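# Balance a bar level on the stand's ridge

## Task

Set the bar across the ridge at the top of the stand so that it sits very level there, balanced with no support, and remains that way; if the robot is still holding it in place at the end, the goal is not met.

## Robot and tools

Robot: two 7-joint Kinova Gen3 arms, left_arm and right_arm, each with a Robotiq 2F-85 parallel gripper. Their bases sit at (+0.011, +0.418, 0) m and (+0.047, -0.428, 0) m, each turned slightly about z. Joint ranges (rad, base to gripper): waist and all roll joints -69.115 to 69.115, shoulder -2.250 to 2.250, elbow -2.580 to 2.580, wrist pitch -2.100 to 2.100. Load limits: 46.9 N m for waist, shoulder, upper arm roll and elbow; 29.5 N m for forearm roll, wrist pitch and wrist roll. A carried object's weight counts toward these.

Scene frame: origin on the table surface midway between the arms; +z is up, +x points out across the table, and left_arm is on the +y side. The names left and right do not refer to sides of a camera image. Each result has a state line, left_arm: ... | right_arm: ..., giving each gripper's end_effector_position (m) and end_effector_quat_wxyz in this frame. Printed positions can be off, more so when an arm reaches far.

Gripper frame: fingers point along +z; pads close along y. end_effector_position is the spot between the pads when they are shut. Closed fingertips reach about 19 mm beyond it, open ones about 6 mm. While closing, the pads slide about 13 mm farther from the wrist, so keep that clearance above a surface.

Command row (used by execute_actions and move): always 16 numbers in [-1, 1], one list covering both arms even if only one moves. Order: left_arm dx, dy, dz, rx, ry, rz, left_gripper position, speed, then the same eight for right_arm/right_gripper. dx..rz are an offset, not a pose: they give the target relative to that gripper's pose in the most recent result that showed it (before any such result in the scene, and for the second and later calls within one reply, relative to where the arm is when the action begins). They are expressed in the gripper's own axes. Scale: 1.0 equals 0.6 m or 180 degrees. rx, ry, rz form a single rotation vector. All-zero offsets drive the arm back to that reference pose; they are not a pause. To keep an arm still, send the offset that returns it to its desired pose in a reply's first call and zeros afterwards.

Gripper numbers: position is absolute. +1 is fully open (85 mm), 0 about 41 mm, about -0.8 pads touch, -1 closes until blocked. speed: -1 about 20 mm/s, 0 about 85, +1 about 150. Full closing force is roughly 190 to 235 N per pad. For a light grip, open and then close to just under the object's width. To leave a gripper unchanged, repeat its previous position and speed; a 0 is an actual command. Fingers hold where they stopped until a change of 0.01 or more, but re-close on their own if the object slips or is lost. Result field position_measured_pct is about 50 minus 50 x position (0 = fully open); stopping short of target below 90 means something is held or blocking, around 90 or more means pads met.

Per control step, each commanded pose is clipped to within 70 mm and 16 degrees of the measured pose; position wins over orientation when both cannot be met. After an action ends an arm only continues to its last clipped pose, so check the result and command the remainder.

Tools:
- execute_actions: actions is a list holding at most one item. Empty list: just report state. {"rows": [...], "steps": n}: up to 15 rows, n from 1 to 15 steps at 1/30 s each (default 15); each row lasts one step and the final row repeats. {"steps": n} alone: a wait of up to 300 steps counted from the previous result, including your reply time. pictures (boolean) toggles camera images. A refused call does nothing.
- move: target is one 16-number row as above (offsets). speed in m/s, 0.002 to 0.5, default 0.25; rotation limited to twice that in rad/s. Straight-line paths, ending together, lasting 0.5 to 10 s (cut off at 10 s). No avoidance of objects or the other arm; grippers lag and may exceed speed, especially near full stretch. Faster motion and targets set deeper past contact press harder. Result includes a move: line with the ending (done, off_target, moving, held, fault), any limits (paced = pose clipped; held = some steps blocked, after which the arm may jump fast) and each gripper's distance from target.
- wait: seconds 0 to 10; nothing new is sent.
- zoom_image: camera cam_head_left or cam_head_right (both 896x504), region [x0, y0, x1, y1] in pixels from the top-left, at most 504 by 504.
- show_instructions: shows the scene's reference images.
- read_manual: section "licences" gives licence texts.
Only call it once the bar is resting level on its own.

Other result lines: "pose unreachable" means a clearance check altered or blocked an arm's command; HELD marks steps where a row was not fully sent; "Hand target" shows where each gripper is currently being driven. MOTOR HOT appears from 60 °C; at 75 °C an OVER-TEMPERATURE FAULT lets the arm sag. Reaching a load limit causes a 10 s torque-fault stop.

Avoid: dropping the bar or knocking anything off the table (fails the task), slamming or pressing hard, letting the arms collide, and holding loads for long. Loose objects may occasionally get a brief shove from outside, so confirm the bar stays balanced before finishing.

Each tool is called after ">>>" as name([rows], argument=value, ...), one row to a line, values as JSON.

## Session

>>> execute_actions(actions=[])

Scene clock: 0.00 s of 4100.00 s.
left_arm: end_effector_position=(+0.1323, -0.0052, +0.3081) position_measured_pct=0.0 end_effector_quat_wxyz=(+0.077, -0.217, +0.971, -0.072) | right_arm: end_effector_position=(+0.2960, -0.4265, +0.3549) position_measured_pct=0.0 end_effector_quat_wxyz=(+0.526, +0.787, +0.213, -0.244)
Joint positions: left_arm=[ 1.471  0.236 -0.361  1.608 -0.065  1.158  3.311] | right_arm=[-1.03   0.443  0.027  1.851  0.58   1.954  4.302]
Joint velocities: left_arm=[ 0.001  0.    -0.     0.001 -0.001 -0.     0.   ] | right_arm=[-0.     0.001 -0.001 -0.     0.    -0.     0.   ]
Motor temperatures (°C, as the motors report them): left_arm=[34 33 28 31 34 43 36] | right_arm=[33 32 27 27 36 39 38]
Hand target (left_arm): +0.132, -0.005, +0.308; +0.077, -0.217, +0.971, -0.072
Hand target (right_arm): +0.296, -0.427, +0.355; +0.526, +0.787, +0.213, -0.244

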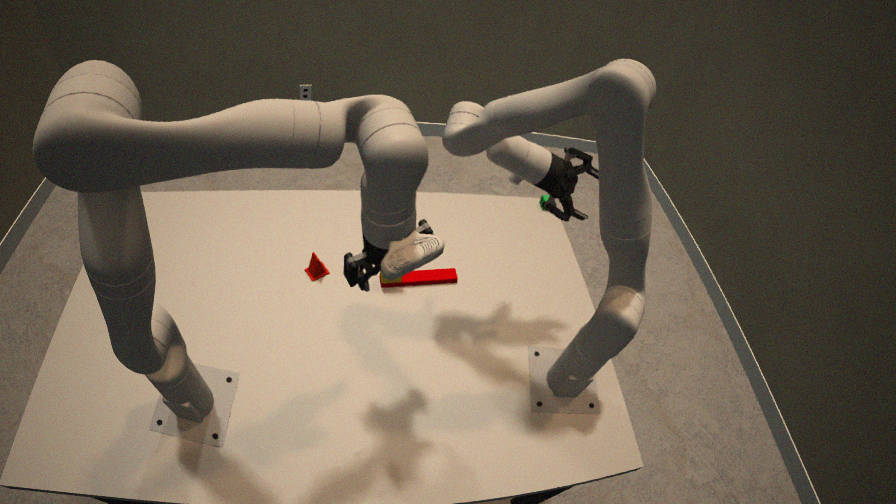

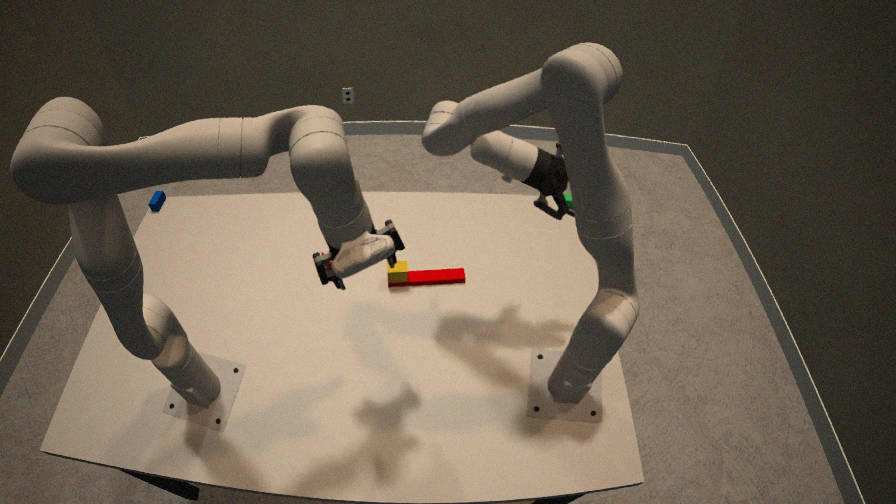

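>>> zoom_image(camera="cam_head_left", region=[290, 245, 340, 295])

>>> zoom_image(camera="cam_head_right", region=[380, 245, 480, 300])

>>> zoom_image(camera="cam_head_left", region=[370, 245, 470, 300])

Region (290, 245, 340, 295) of cam_head_left's 896x504 image, scaled by 10.080, with more detail than that image has.

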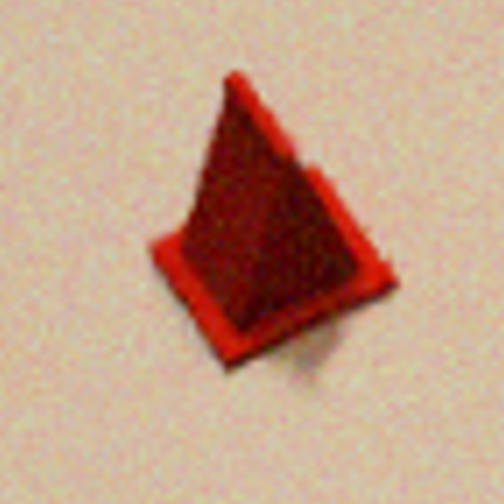

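Region (380, 245, 480, 300) of cam_head_right's 896x504 image, scaled by 5.040, with more detail than that image has; it fills the top 277 rows of this view, and the rest is white.

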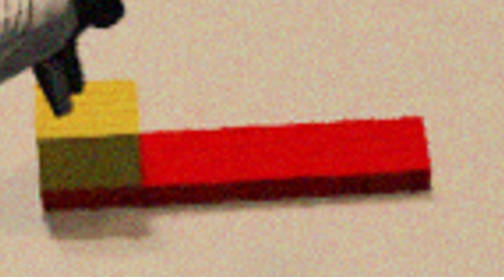

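Region (370, 245, 470, 300) of cam_head_left's 896x504 image, scaled by 5.040, with more detail than that image has; it fills the top 277 rows of this view, and the rest is white.

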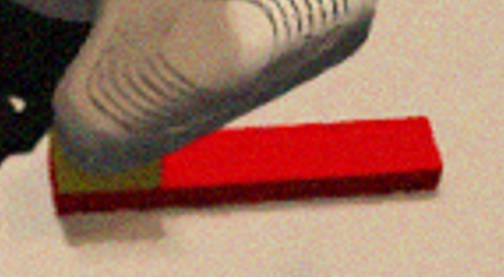

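>>> move(target=[-0.228,-0.145,0.4085,-0.0712,0.0005,-0.375,1,0,0.2317,-0.1495,0.0295,0.43,-0.0385,0.4307,0,0], speed=0.3)

>>> zoom_image(camera="cam_head_left", region=[350, 210, 470, 310])

>>> zoom_image(camera="cam_head_right", region=[350, 210, 470, 310])

Scene clock: 46.27 s of 4100.00 s.
left_arm: end_effector_position=(+0.3346, -0.0493, +0.0988) position_measured_pct=0.0 end_effector_quat_wxyz=(-0.002, +0.724, -0.690, +0.000) | right_arm: end_effector_position=(+0.3508, -0.3997, +0.1993) position_measured_pct=49.6 end_effector_quat_wxyz=(-0.001, +0.867, -0.498, -0.000)
Joint positions: left_arm=[ 1.028  0.847 -0.495  1.319  0.411  1.077  3.825] | right_arm=[-0.661  0.131  0.348  2.105 -0.058  0.914  3.567]
Joint velocities: left_arm=[-0.003  0.004  0.     0.     0.001  0.002  0.   ] | right_arm=[ 0.001 -0.003  0.001  0.003 -0.001 -0.005  0.   ]
Motor temperatures (°C, as the motors report them): left_arm=[34 33 28 31 34 43 36] | right_arm=[33 32 27 27 37 39 38]
Hand target (left_arm): +0.335, -0.049, +0.099; -0.002, +0.724, -0.689, +0.000
Hand target (right_arm): +0.351, -0.400, +0.199; -0.001, +0.867, -0.499, -0.000
Off the commanded pose (left_arm): 0.001 m, 0 deg.
Off the commanded pose (right_arm): 0.001 m, 0 deg.
After step 90, 39.63 s passed at rest.
move: done

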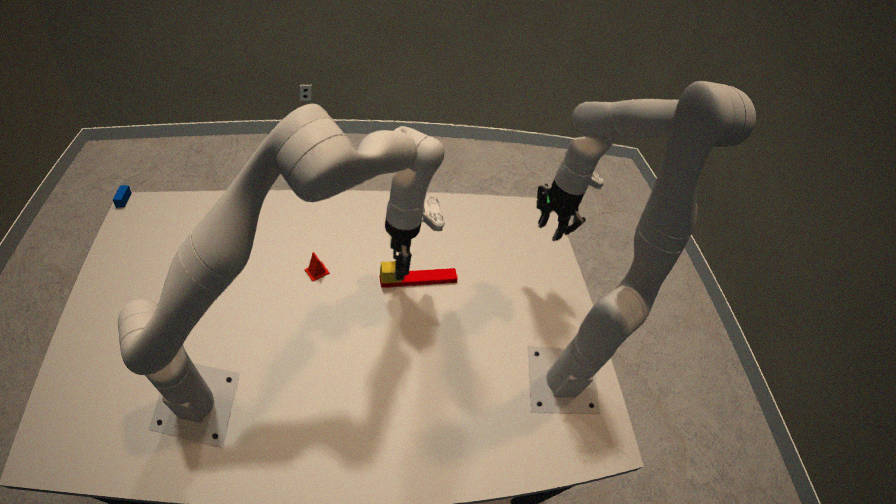

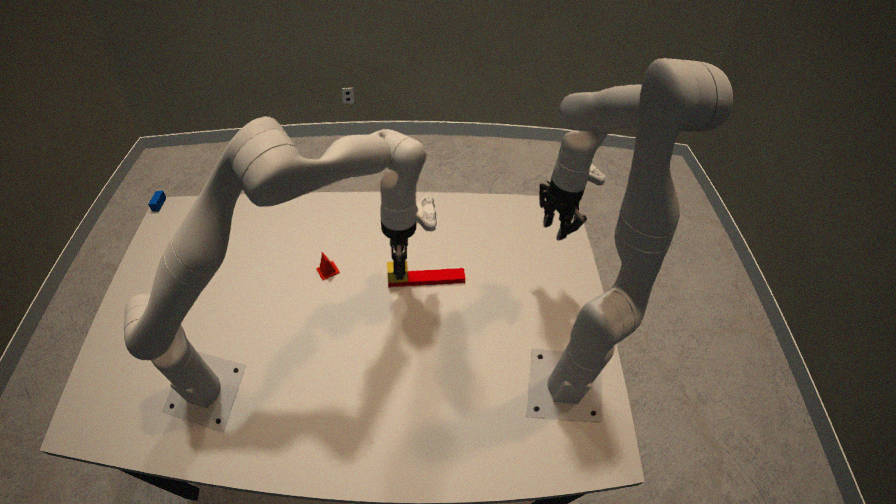

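Region (350, 210, 470, 310) of cam_head_left's 896x504 image, scaled by 4.200, with more detail than that image has.

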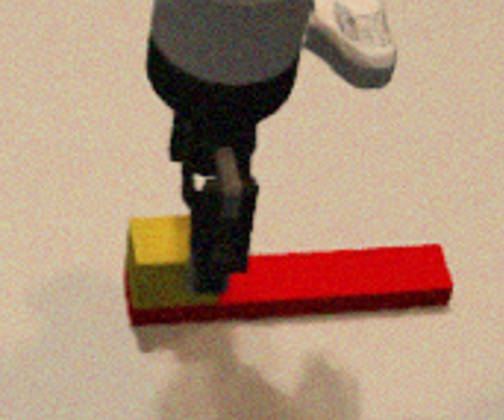

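Region (350, 210, 470, 310) of cam_head_right's 896x504 image, scaled by 4.200, with more detail than that image has.

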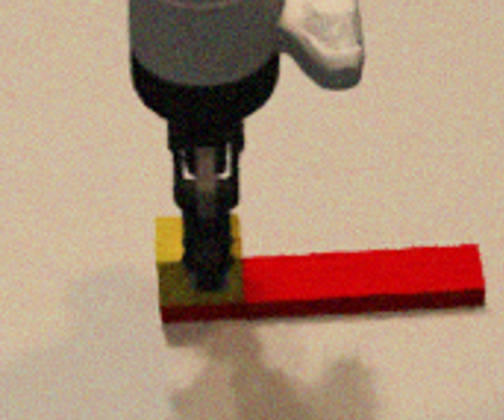

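>>> move(target=[-0.008,-0.022,0.06,0,0,0,1,0,0,0,0,0,0,0,0,0], speed=0.06)

>>> zoom_image(camera="cam_head_left", region=[350, 210, 470, 310])

>>> zoom_image(camera="cam_head_right", region=[350, 210, 470, 310])

Scene clock: 57.60 s of 4100.00 s.
left_arm: end_effector_position=(+0.3475, -0.0437, +0.0629) position_measured_pct=0.0 end_effector_quat_wxyz=(-0.002, +0.724, -0.690, +0.000) | right_arm: end_effector_position=(+0.3508, -0.3997, +0.1993) position_measured_pct=49.6 end_effector_quat_wxyz=(-0.001, +0.867, -0.498, -0.000)
Joint positions: left_arm=[ 0.996  0.9   -0.477  1.336  0.435  1.008  3.786] | right_arm=[-0.661  0.131  0.348  2.105 -0.058  0.914  3.567]
Joint velocities: left_arm=[-0.002  0.003 -0.     0.     0.    -0.003 -0.   ] | right_arm=[ 0.001 -0.001  0.    -0.     0.     0.002  0.   ]
Motor temperatures (°C, as the motors report them): left_arm=[34 33 28 31 34 43 36] | right_arm=[33 32 27 27 37 39 38]
Hand target (left_arm): +0.348, -0.044, +0.063; -0.002, +0.724, -0.690, +0.000
Hand target (right_arm): +0.351, -0.400, +0.199; -0.001, +0.867, -0.498, -0.000
Off the commanded pose (left_arm): 0.000 m, 0 deg.
Off the commanded pose (right_arm): 0.000 m, 0 deg.
After step 90, 7.40 s passed at rest.
move: done

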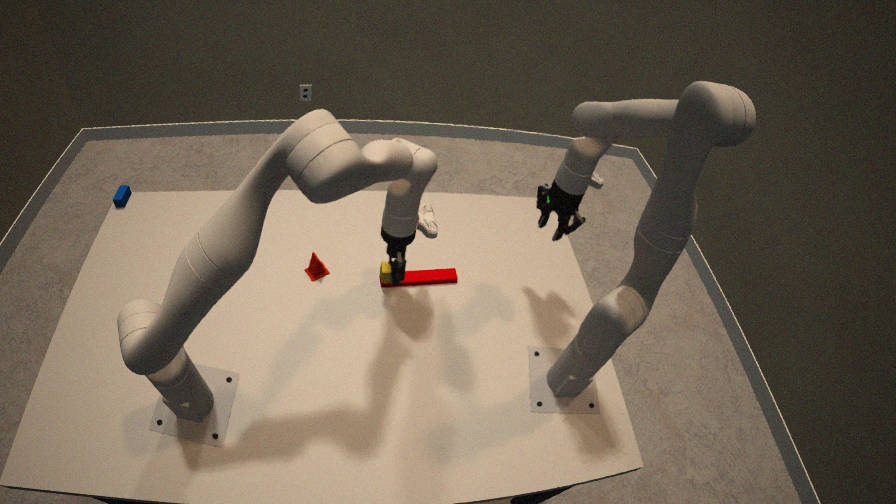

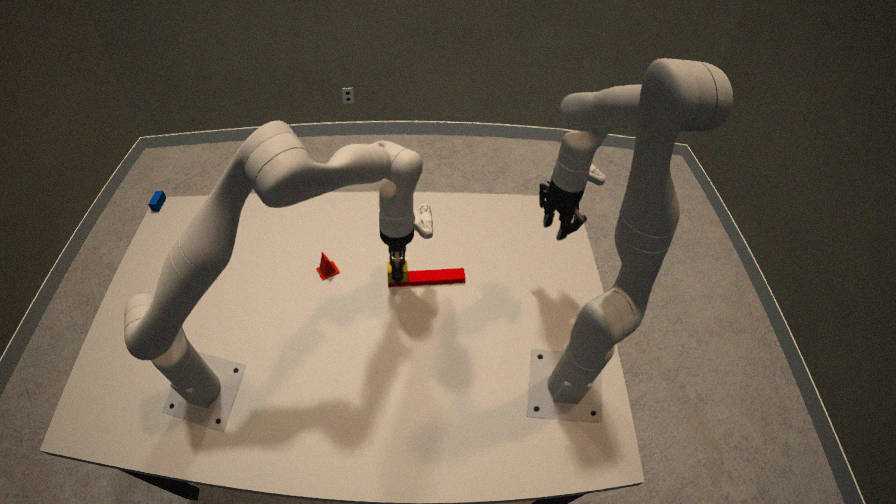

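Region (350, 210, 470, 310) of cam_head_left's 896x504 image, scaled by 4.200, with more detail than that image has.

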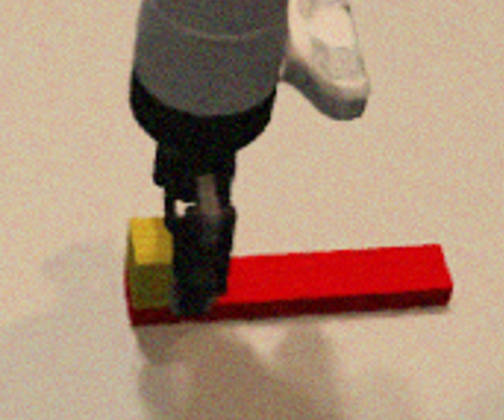

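Region (350, 210, 470, 310) of cam_head_right's 896x504 image, scaled by 4.200, with more detail than that image has.

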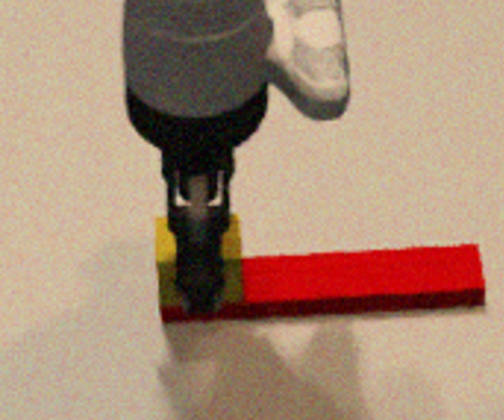

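Good. Descend to z≈0.035 and grip.

>>> move(target=[0,0,0.046,0,0,0,1,0,0,0,0,0,0,0,0,0], speed=0.05)

>>> move(target=[0,0,0,0,0,0,-1,-0.5,0,0,0,0,0,0,0,0])

>>> zoom_image(camera="cam_head_right", region=[350, 210, 470, 310])

>>> zoom_image(camera="cam_head_right", region=[300, 240, 350, 290])

Scene clock: 65.00 s of 4100.00 s.
left_arm: end_effector_position=(+0.3474, -0.0437, +0.0354) position_measured_pct=0.0 end_effector_quat_wxyz=(-0.002, +0.724, -0.690, +0.000) | right_arm: end_effector_position=(+0.3508, -0.3997, +0.1993) position_measured_pct=49.6 end_effector_quat_wxyz=(-0.001, +0.867, -0.498, -0.000)
Joint positions: left_arm=[ 0.989  0.94  -0.463  1.353  0.453  0.953  3.772] | right_arm=[-0.661  0.131  0.348  2.105 -0.058  0.914  3.567]
Joint velocities: left_arm=[-0.     0.001  0.001 -0.002  0.    -0.002  0.   ] | right_arm=[-0.    -0.     0.     0.001  0.    -0.     0.   ]
Motor temperatures (°C, as the motors report them): left_arm=[34 33 28 31 34 43 36] | right_arm=[33 32 27 27 37 39 38]
Hand target (left_arm): +0.347, -0.044, +0.035; -0.002, +0.724, -0.690, +0.000
Hand target (right_arm): +0.351, -0.400, +0.199; -0.001, +0.867, -0.498, -0.000
Off the commanded pose (left_arm): 0.000 m, 0 deg.
Off the commanded pose (right_arm): 0.000 m, 0 deg.
After step 90, 3.53 s passed at rest.
move: done

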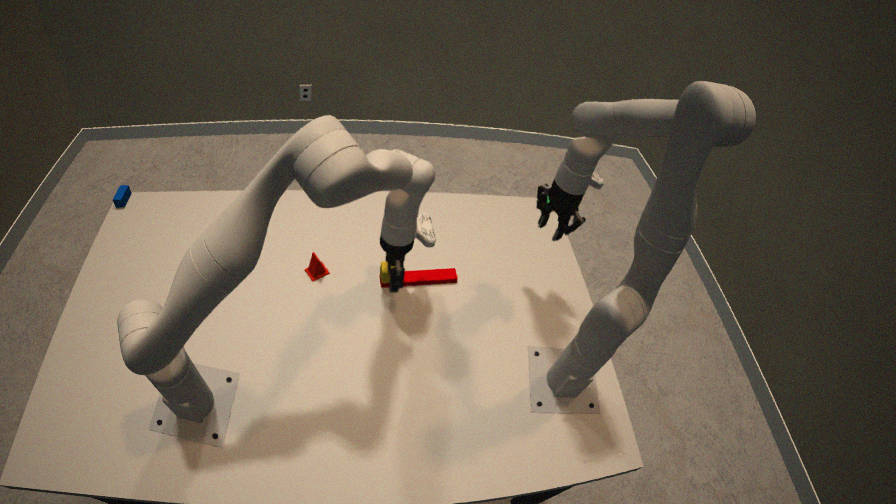

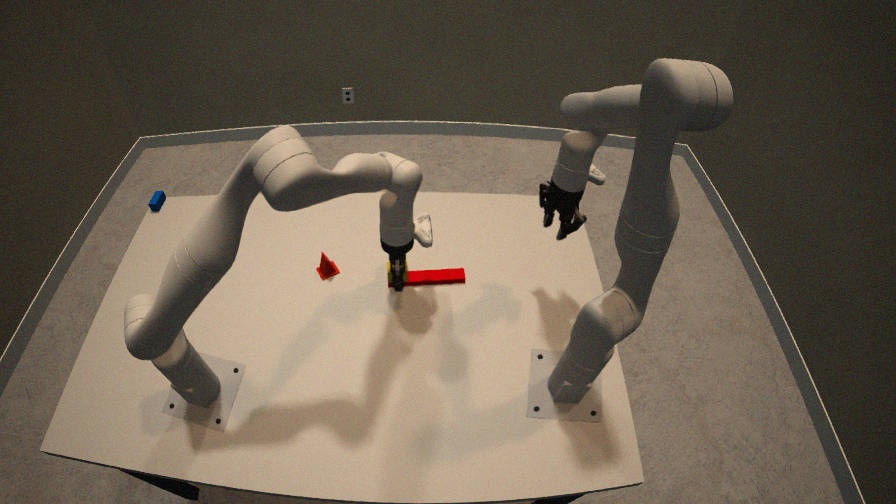

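Scene clock: 66.40 s of 4100.00 s.
left_arm: end_effector_position=(+0.3477, -0.0438, +0.0358) position_measured_pct=59.1 end_effector_quat_wxyz=(-0.002, +0.724, -0.690, +0.001) | right_arm: end_effector_position=(+0.3508, -0.3997, +0.1993) position_measured_pct=49.6 end_effector_quat_wxyz=(-0.001, +0.867, -0.498, -0.000)
Joint positions: left_arm=[ 0.989  0.939 -0.464  1.353  0.453  0.953  3.772] | right_arm=[-0.661  0.131  0.348  2.105 -0.058  0.914  3.567]
Joint velocities: left_arm=[-0.001 -0.001  0.001  0.    -0.    -0.001  0.001] | right_arm=[ 0.    -0.     0.    -0.    -0.     0.001 -0.   ]
Motor temperatures (°C, as the motors report them): left_arm=[34 33 28 31 34 43 36] | right_arm=[33 32 27 27 37 39 38]
Hand target (left_arm): +0.347, -0.044, +0.035; -0.002, +0.724, -0.690, +0.000
Hand target (right_arm): +0.351, -0.400, +0.199; -0.001, +0.867, -0.498, -0.000
Off the commanded pose (left_arm): 0.001 m, 0 deg.
Off the commanded pose (right_arm): 0.000 m, 0 deg.
move: done

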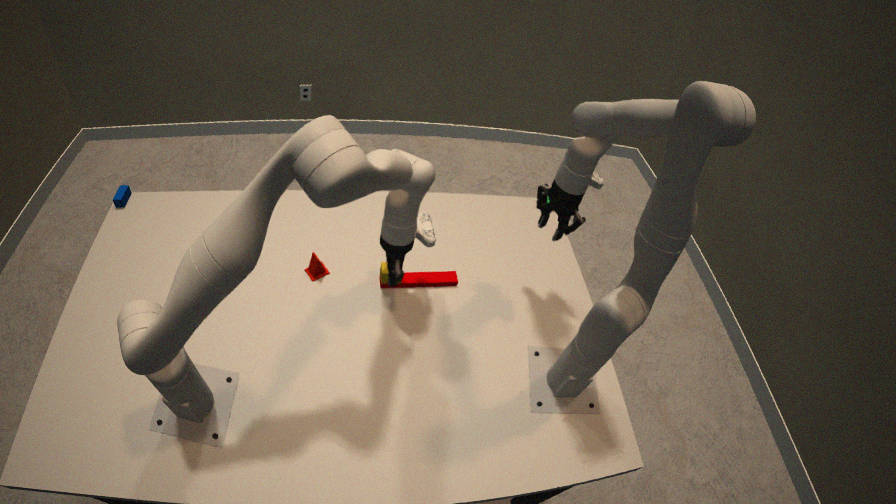

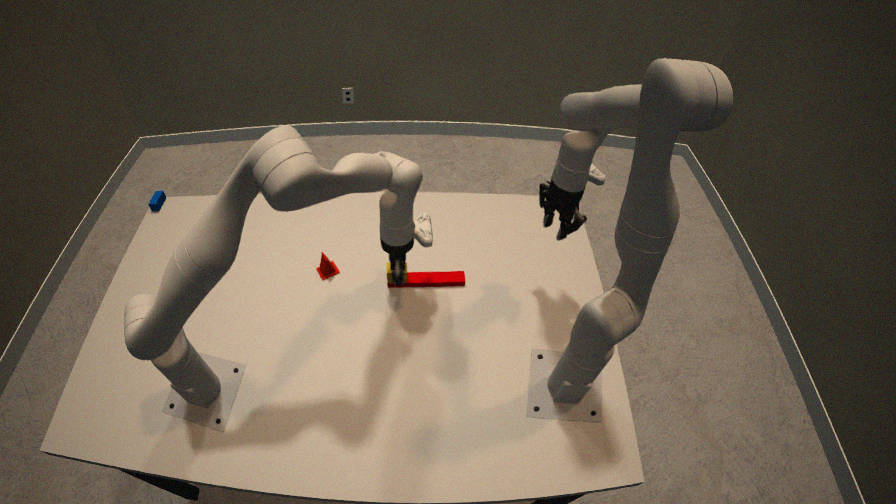

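Region (350, 210, 470, 310) of cam_head_right's 896x504 image, scaled by 4.200, with more detail than that image has.

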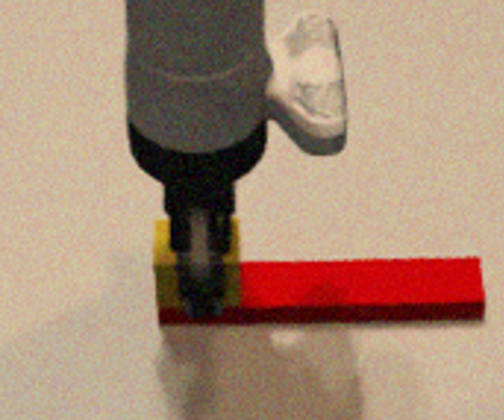

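Region (300, 240, 350, 290) of cam_head_right's 896x504 image, scaled by 10.080, with more detail than that image has.

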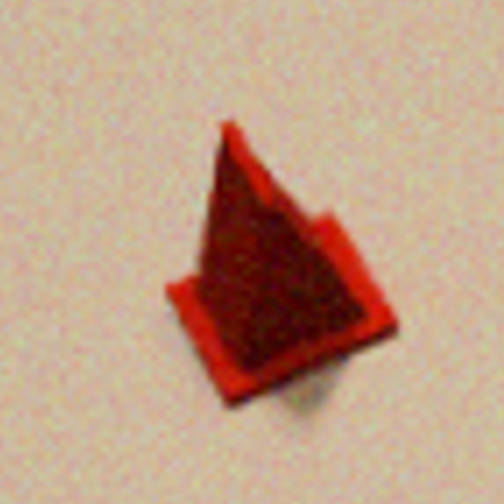

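>>> move(target=[0,0,-0.15,0,0,0,-1,-0.5,0,0,0,0,0,0,0,0], speed=0.12)

>>> move(target=[-0.398,-0.044,0,0,0,-0.158,-1,-0.5,0,0,0,0,0,0,0,0], speed=0.2)

>>> move(target=[0,0,0.03,0,0,0,-1,-0.5,-0.61,-0.383,0.182,0.389,0,0,0,0], speed=0.22)

>>> zoom_image(camera="cam_head_left", region=[280, 200, 380, 300])

>>> zoom_image(camera="cam_head_right", region=[280, 200, 380, 300])

Scene clock: 87.53 s of 4100.00 s.
left_arm: end_effector_position=(+0.3477, -0.0441, +0.1258) position_measured_pct=59.1 end_effector_quat_wxyz=(-0.002, +0.724, -0.690, +0.001) | right_arm: end_effector_position=(+0.3508, -0.3997, +0.1993) position_measured_pct=49.6 end_effector_quat_wxyz=(-0.001, +0.867, -0.498, -0.000)
Joint positions: left_arm=[ 1.004  0.82  -0.504  1.276  0.394  1.142  3.818] | right_arm=[-0.661  0.131  0.348  2.105 -0.058  0.914  3.567]
Joint velocities: left_arm=[ 0.001 -0.001 -0.    -0.001  0.     0.     0.001] | right_arm=[ 0.    -0.    -0.    -0.    -0.    -0.001  0.   ]
Motor temperatures (°C, as the motors report them): left_arm=[34 34 28 31 34 43 36] | right_arm=[33 32 27 27 37 39 38]
Hand target (left_arm): +0.348, -0.044, +0.126; -0.002, +0.724, -0.690, +0.001
Hand target (right_arm): +0.351, -0.400, +0.199; -0.001, +0.867, -0.498, -0.000
Off the commanded pose (left_arm): 0.000 m, 0 deg.
Off the commanded pose (right_arm): 0.000 m, 0 deg.
After step 90, 17.03 s passed at rest.
move: done

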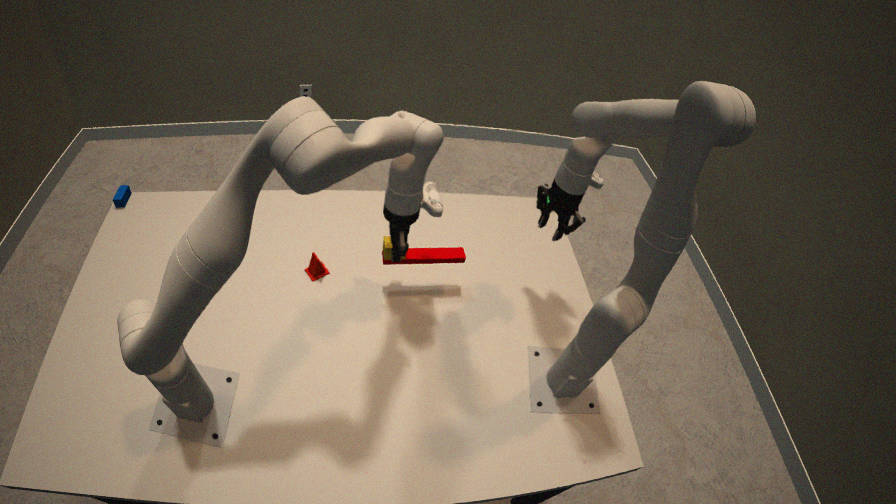

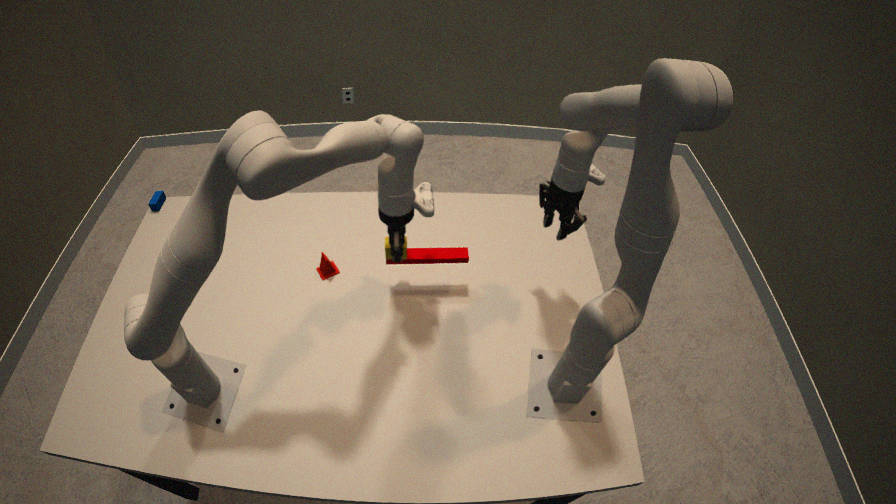

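Scene clock: 89.17 s of 4100.00 s.
left_arm: end_effector_position=(+0.3632, +0.1965, +0.1266) position_measured_pct=59.1 end_effector_quat_wxyz=(-0.003, +0.871, -0.491, +0.001) | right_arm: end_effector_position=(+0.3508, -0.3997, +0.1993) position_measured_pct=49.6 end_effector_quat_wxyz=(-0.001, +0.867, -0.498, -0.000)
Joint positions: left_arm=[ 0.83   0.558 -0.686  1.86   0.443  0.879  3.771] | right_arm=[-0.661  0.131  0.348  2.105 -0.058  0.914  3.567]
Joint velocities: left_arm=[-0.005 -0.005 -0.002  0.002  0.003 -0.    -0.003] | right_arm=[-0.     0.002  0.     0.     0.     0.001  0.001]
Motor temperatures (°C, as the motors report them): left_arm=[34 34 28 31 34 43 36] | right_arm=[33 32 27 27 37 39 38]
Hand target (left_arm): +0.363, +0.197, +0.127; -0.003, +0.872, -0.490, +0.001
Hand target (right_arm): +0.351, -0.400, +0.199; -0.001, +0.867, -0.498, -0.000
Off the commanded pose (left_arm): 0.001 m, 0 deg.
Off the commanded pose (right_arm): 0.000 m, 0 deg.
move: done

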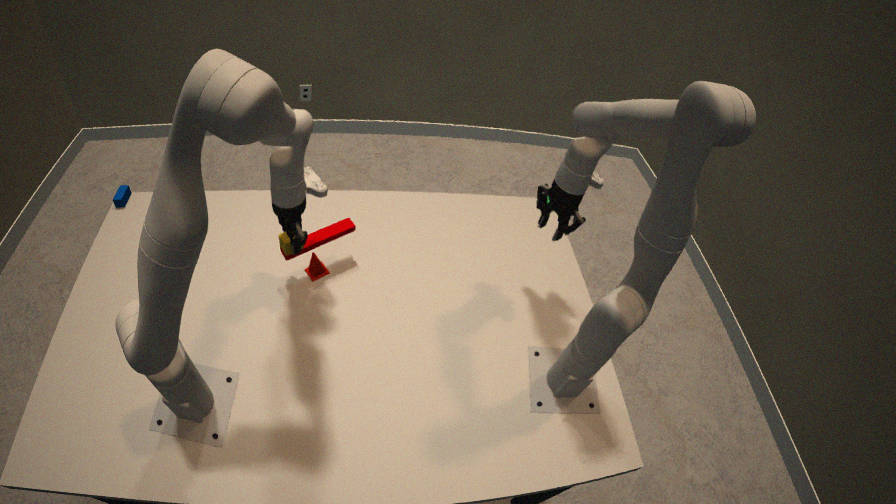

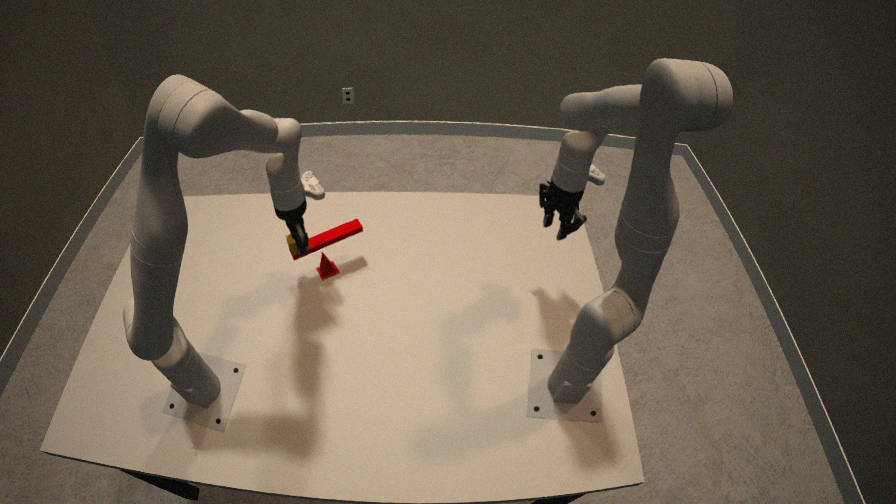

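Scene clock: 92.47 s of 4100.00 s.
left_arm: end_effector_position=(+0.3633, +0.1966, +0.1086) position_measured_pct=59.1 end_effector_quat_wxyz=(-0.003, +0.871, -0.491, +0.001) | right_arm: end_effector_position=(+0.3672, +0.0318, +0.0901) position_measured_pct=49.6 end_effector_quat_wxyz=(-0.497, +0.710, -0.408, +0.289)
Joint positions: left_arm=[ 0.813  0.588 -0.665  1.881  0.472  0.832  3.746] | right_arm=[-1.775  1.033  0.205  2.254 -0.87  -1.167  2.915]
Joint velocities: left_arm=[ 0.001  0.001  0.    -0.001 -0.     0.    -0.   ] | right_arm=[-0.001  0.005 -0.001 -0.001 -0.001 -0.001  0.001]
Motor temperatures (°C, as the motors report them): left_arm=[34 34 28 31 34 43 36] | right_arm=[33 32 27 27 37 39 38]
Hand target (left_arm): +0.363, +0.197, +0.109; -0.003, +0.871, -0.491, +0.001
Hand target (right_arm): +0.367, +0.032, +0.090; -0.497, +0.710, -0.408, +0.289
Off the commanded pose (left_arm): 0.000 m, 0 deg.
Off the commanded pose (right_arm): 0.002 m, 0 deg.
move: done

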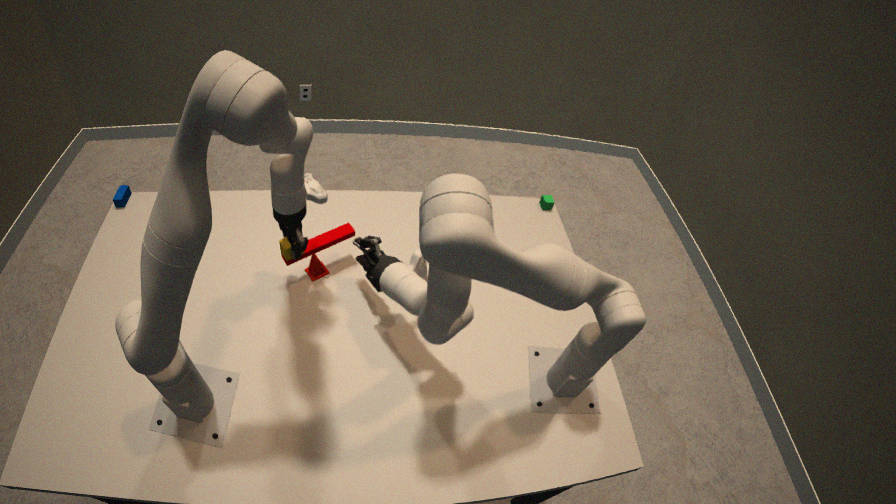

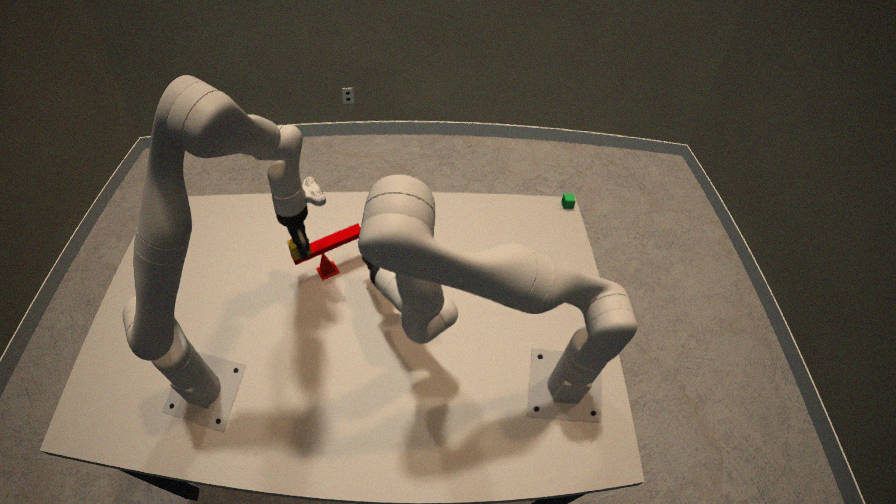

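Region (280, 200, 380, 300) of cam_head_left's 896x504 image, scaled by 5.040, with more detail than that image has.

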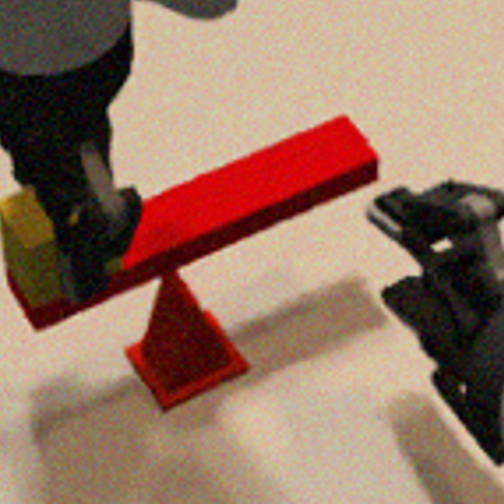

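Region (280, 200, 380, 300) of cam_head_right's 896x504 image, scaled by 5.040, with more detail than that image has.

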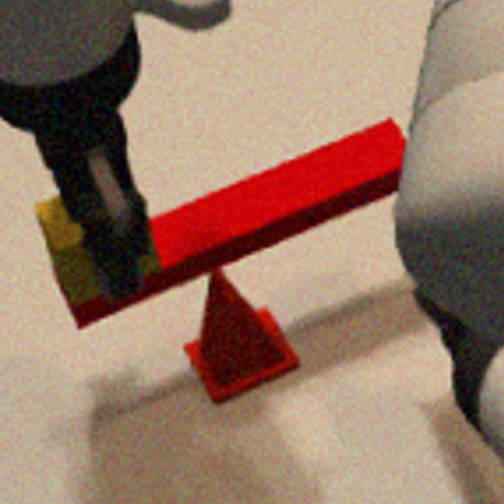

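>>> move(target=[0.0175,0.028,0.013,0,0,0,-1,-0.5,0,0,0,0,0,0,0,0], speed=0.03)

>>> zoom_image(camera="cam_head_left", region=[280, 200, 380, 300])

>>> zoom_image(camera="cam_head_right", region=[280, 200, 380, 300])

Scene clock: 103.83 s of 4100.00 s.
left_arm: end_effector_position=(+0.3544, +0.1789, +0.1008) position_measured_pct=59.1 end_effector_quat_wxyz=(-0.003, +0.871, -0.490, +0.001) | right_arm: end_effector_position=(+0.3672, +0.0318, +0.0901) position_measured_pct=49.6 end_effector_quat_wxyz=(-0.497, +0.710, -0.408, +0.289)
Joint positions: left_arm=[ 0.851  0.605 -0.654  1.882  0.487  0.817  3.782] | right_arm=[-1.775  1.033  0.205  2.254 -0.87  -1.167  2.915]
Joint velocities: left_arm=[ 0.002  0.001  0.002  0.002  0.    -0.001  0.002] | right_arm=[ 0.     0.001 -0.    -0.     0.     0.001  0.001]
Motor temperatures (°C, as the motors report them): left_arm=[34 34 28 31 34 43 36] | right_arm=[33 32 27 27 37 39 38]
Hand target (left_arm): +0.354, +0.179, +0.101; -0.003, +0.871, -0.491, +0.001
Hand target (right_arm): +0.367, +0.032, +0.090; -0.497, +0.710, -0.408, +0.289
Off the commanded pose (left_arm): 0.000 m, 0 deg.
Off the commanded pose (right_arm): 0.000 m, 0 deg.
After step 90, 7.40 s passed at rest.
move: done

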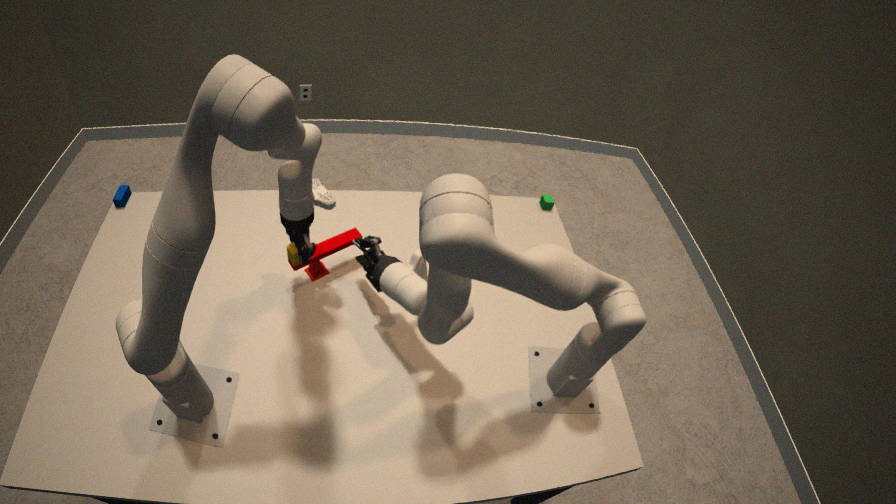

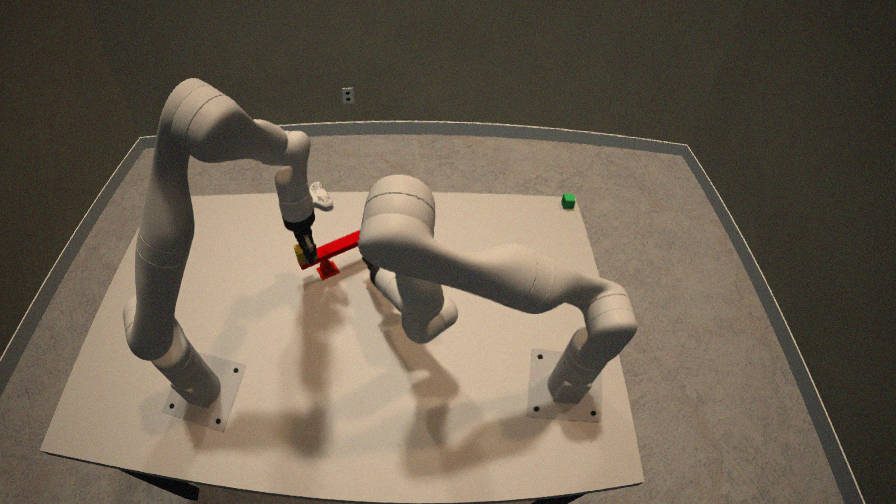

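Region (280, 200, 380, 300) of cam_head_left's 896x504 image, scaled by 5.040, with more detail than that image has.

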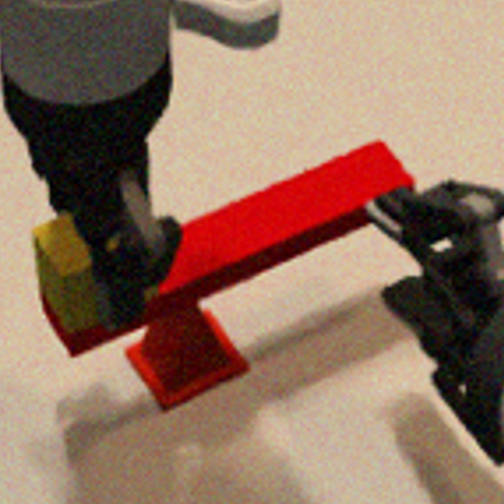

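Region (280, 200, 380, 300) of cam_head_right's 896x504 image, scaled by 5.040, with more detail than that image has.

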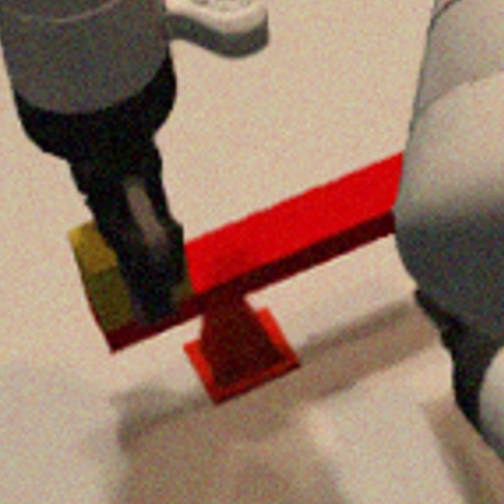

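Lower slowly to find contact.

>>> move(target=[0,0,0.009,0,0,0,-1,-0.5,0,0,0,0,0,0,0,0], speed=0.006)

Scene clock: 107.43 s of 4100.00 s.
left_arm: end_effector_position=(+0.3544, +0.1789, +0.0954) position_measured_pct=59.1 end_effector_quat_wxyz=(-0.003, +0.871, -0.490, +0.001) | right_arm: end_effector_position=(+0.3672, +0.0318, +0.0901) position_measured_pct=49.6 end_effector_quat_wxyz=(-0.497, +0.710, -0.408, +0.289)
Joint positions: left_arm=[ 0.846  0.615 -0.647  1.888  0.496  0.803  3.775] | right_arm=[-1.775  1.033  0.205  2.254 -0.87  -1.167  2.915]
Joint velocities: left_arm=[-0.001 -0.     0.    -0.     0.001  0.001 -0.001] | right_arm=[-0.    -0.001 -0.     0.     0.    -0.002  0.   ]
Motor temperatures (°C, as the motors report them): left_arm=[34 34 28 31 34 43 36] | right_arm=[33 32 27 27 37 39 38]
Hand target (left_arm): +0.354, +0.179, +0.095; -0.003, +0.871, -0.490, +0.001
Hand target (right_arm): +0.367, +0.032, +0.090; -0.497, +0.710, -0.408, +0.289
Off the commanded pose (left_arm): 0.000 m, 0 deg.
Off the commanded pose (right_arm): 0.000 m, 0 deg.
move: done

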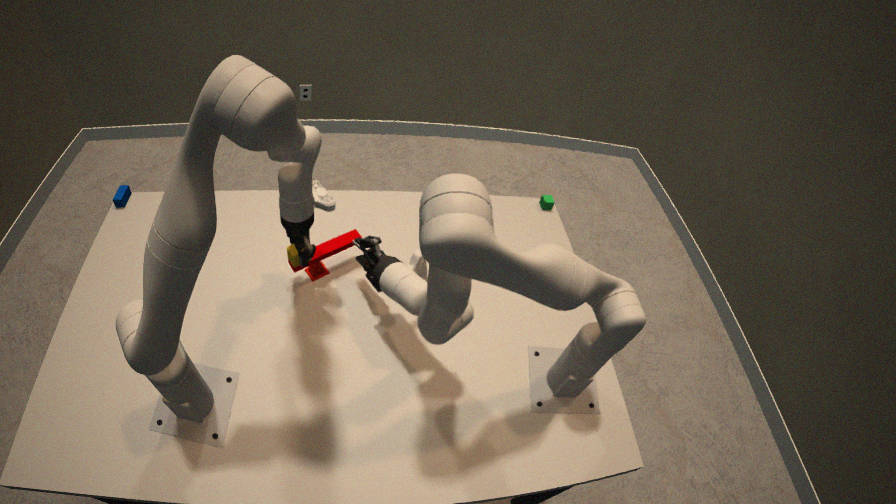

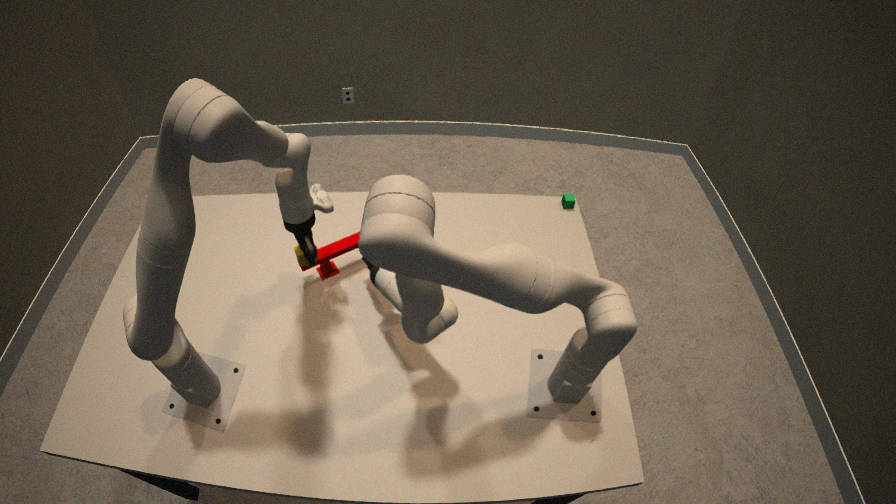

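>>> move(target=[0,0,0.005,0,0,0,-1,-0.5,0,0,0,0,0,0,0,0], speed=0.005)

Scene clock: 110.17 s of 4100.00 s.
left_arm: end_effector_position=(+0.3553, +0.1783, +0.0946) position_measured_pct=59.1 end_effector_quat_wxyz=(-0.002, +0.872, -0.490, +0.003) | right_arm: end_effector_position=(+0.3672, +0.0318, +0.0901) position_measured_pct=49.6 end_effector_quat_wxyz=(-0.497, +0.710, -0.408, +0.289)
Joint positions: left_arm=[ 0.843  0.615 -0.645  1.89   0.501  0.796  3.77 ] | right_arm=[-1.775  1.033  0.205  2.254 -0.87  -1.167  2.915]
Joint velocities: left_arm=[ 0.     0.001 -0.    -0.001  0.     0.001  0.   ] | right_arm=[ 0.    -0.     0.    -0.    -0.    -0.     0.001]
Motor temperatures (°C, as the motors report them): left_arm=[34 34 28 31 34 43 36] | right_arm=[33 32 27 27 37 39 38]
Hand target (left_arm): +0.354, +0.179, +0.092; -0.003, +0.871, -0.490, +0.001
Hand target (right_arm): +0.367, +0.032, +0.090; -0.497, +0.710, -0.408, +0.289
Off the commanded pose (left_arm): 0.002 m, 0 deg.
Off the commanded pose (right_arm): 0.000 m, 0 deg.
move: done

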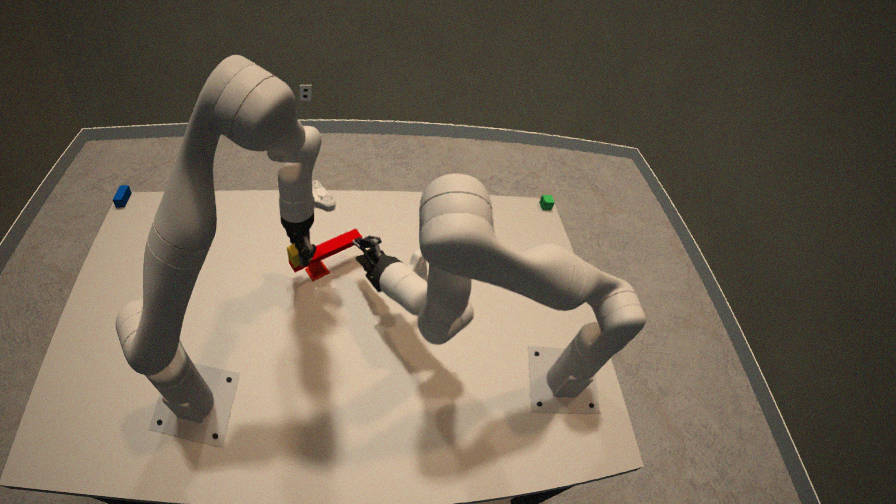

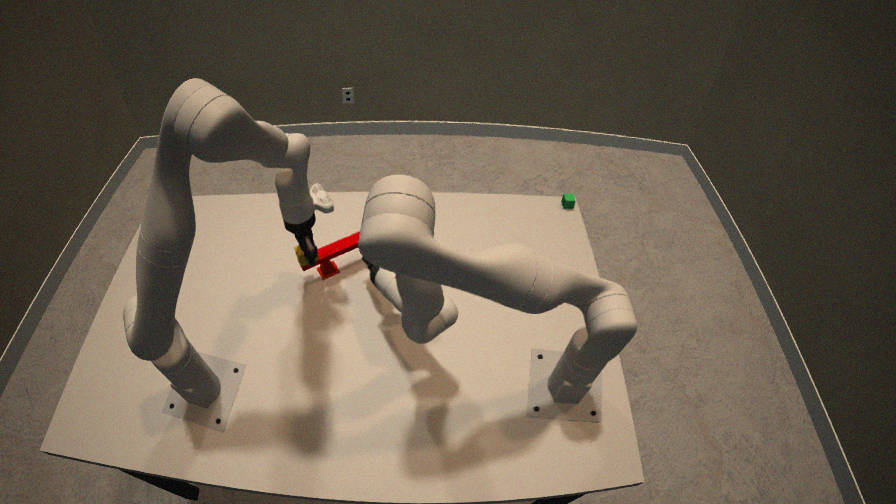

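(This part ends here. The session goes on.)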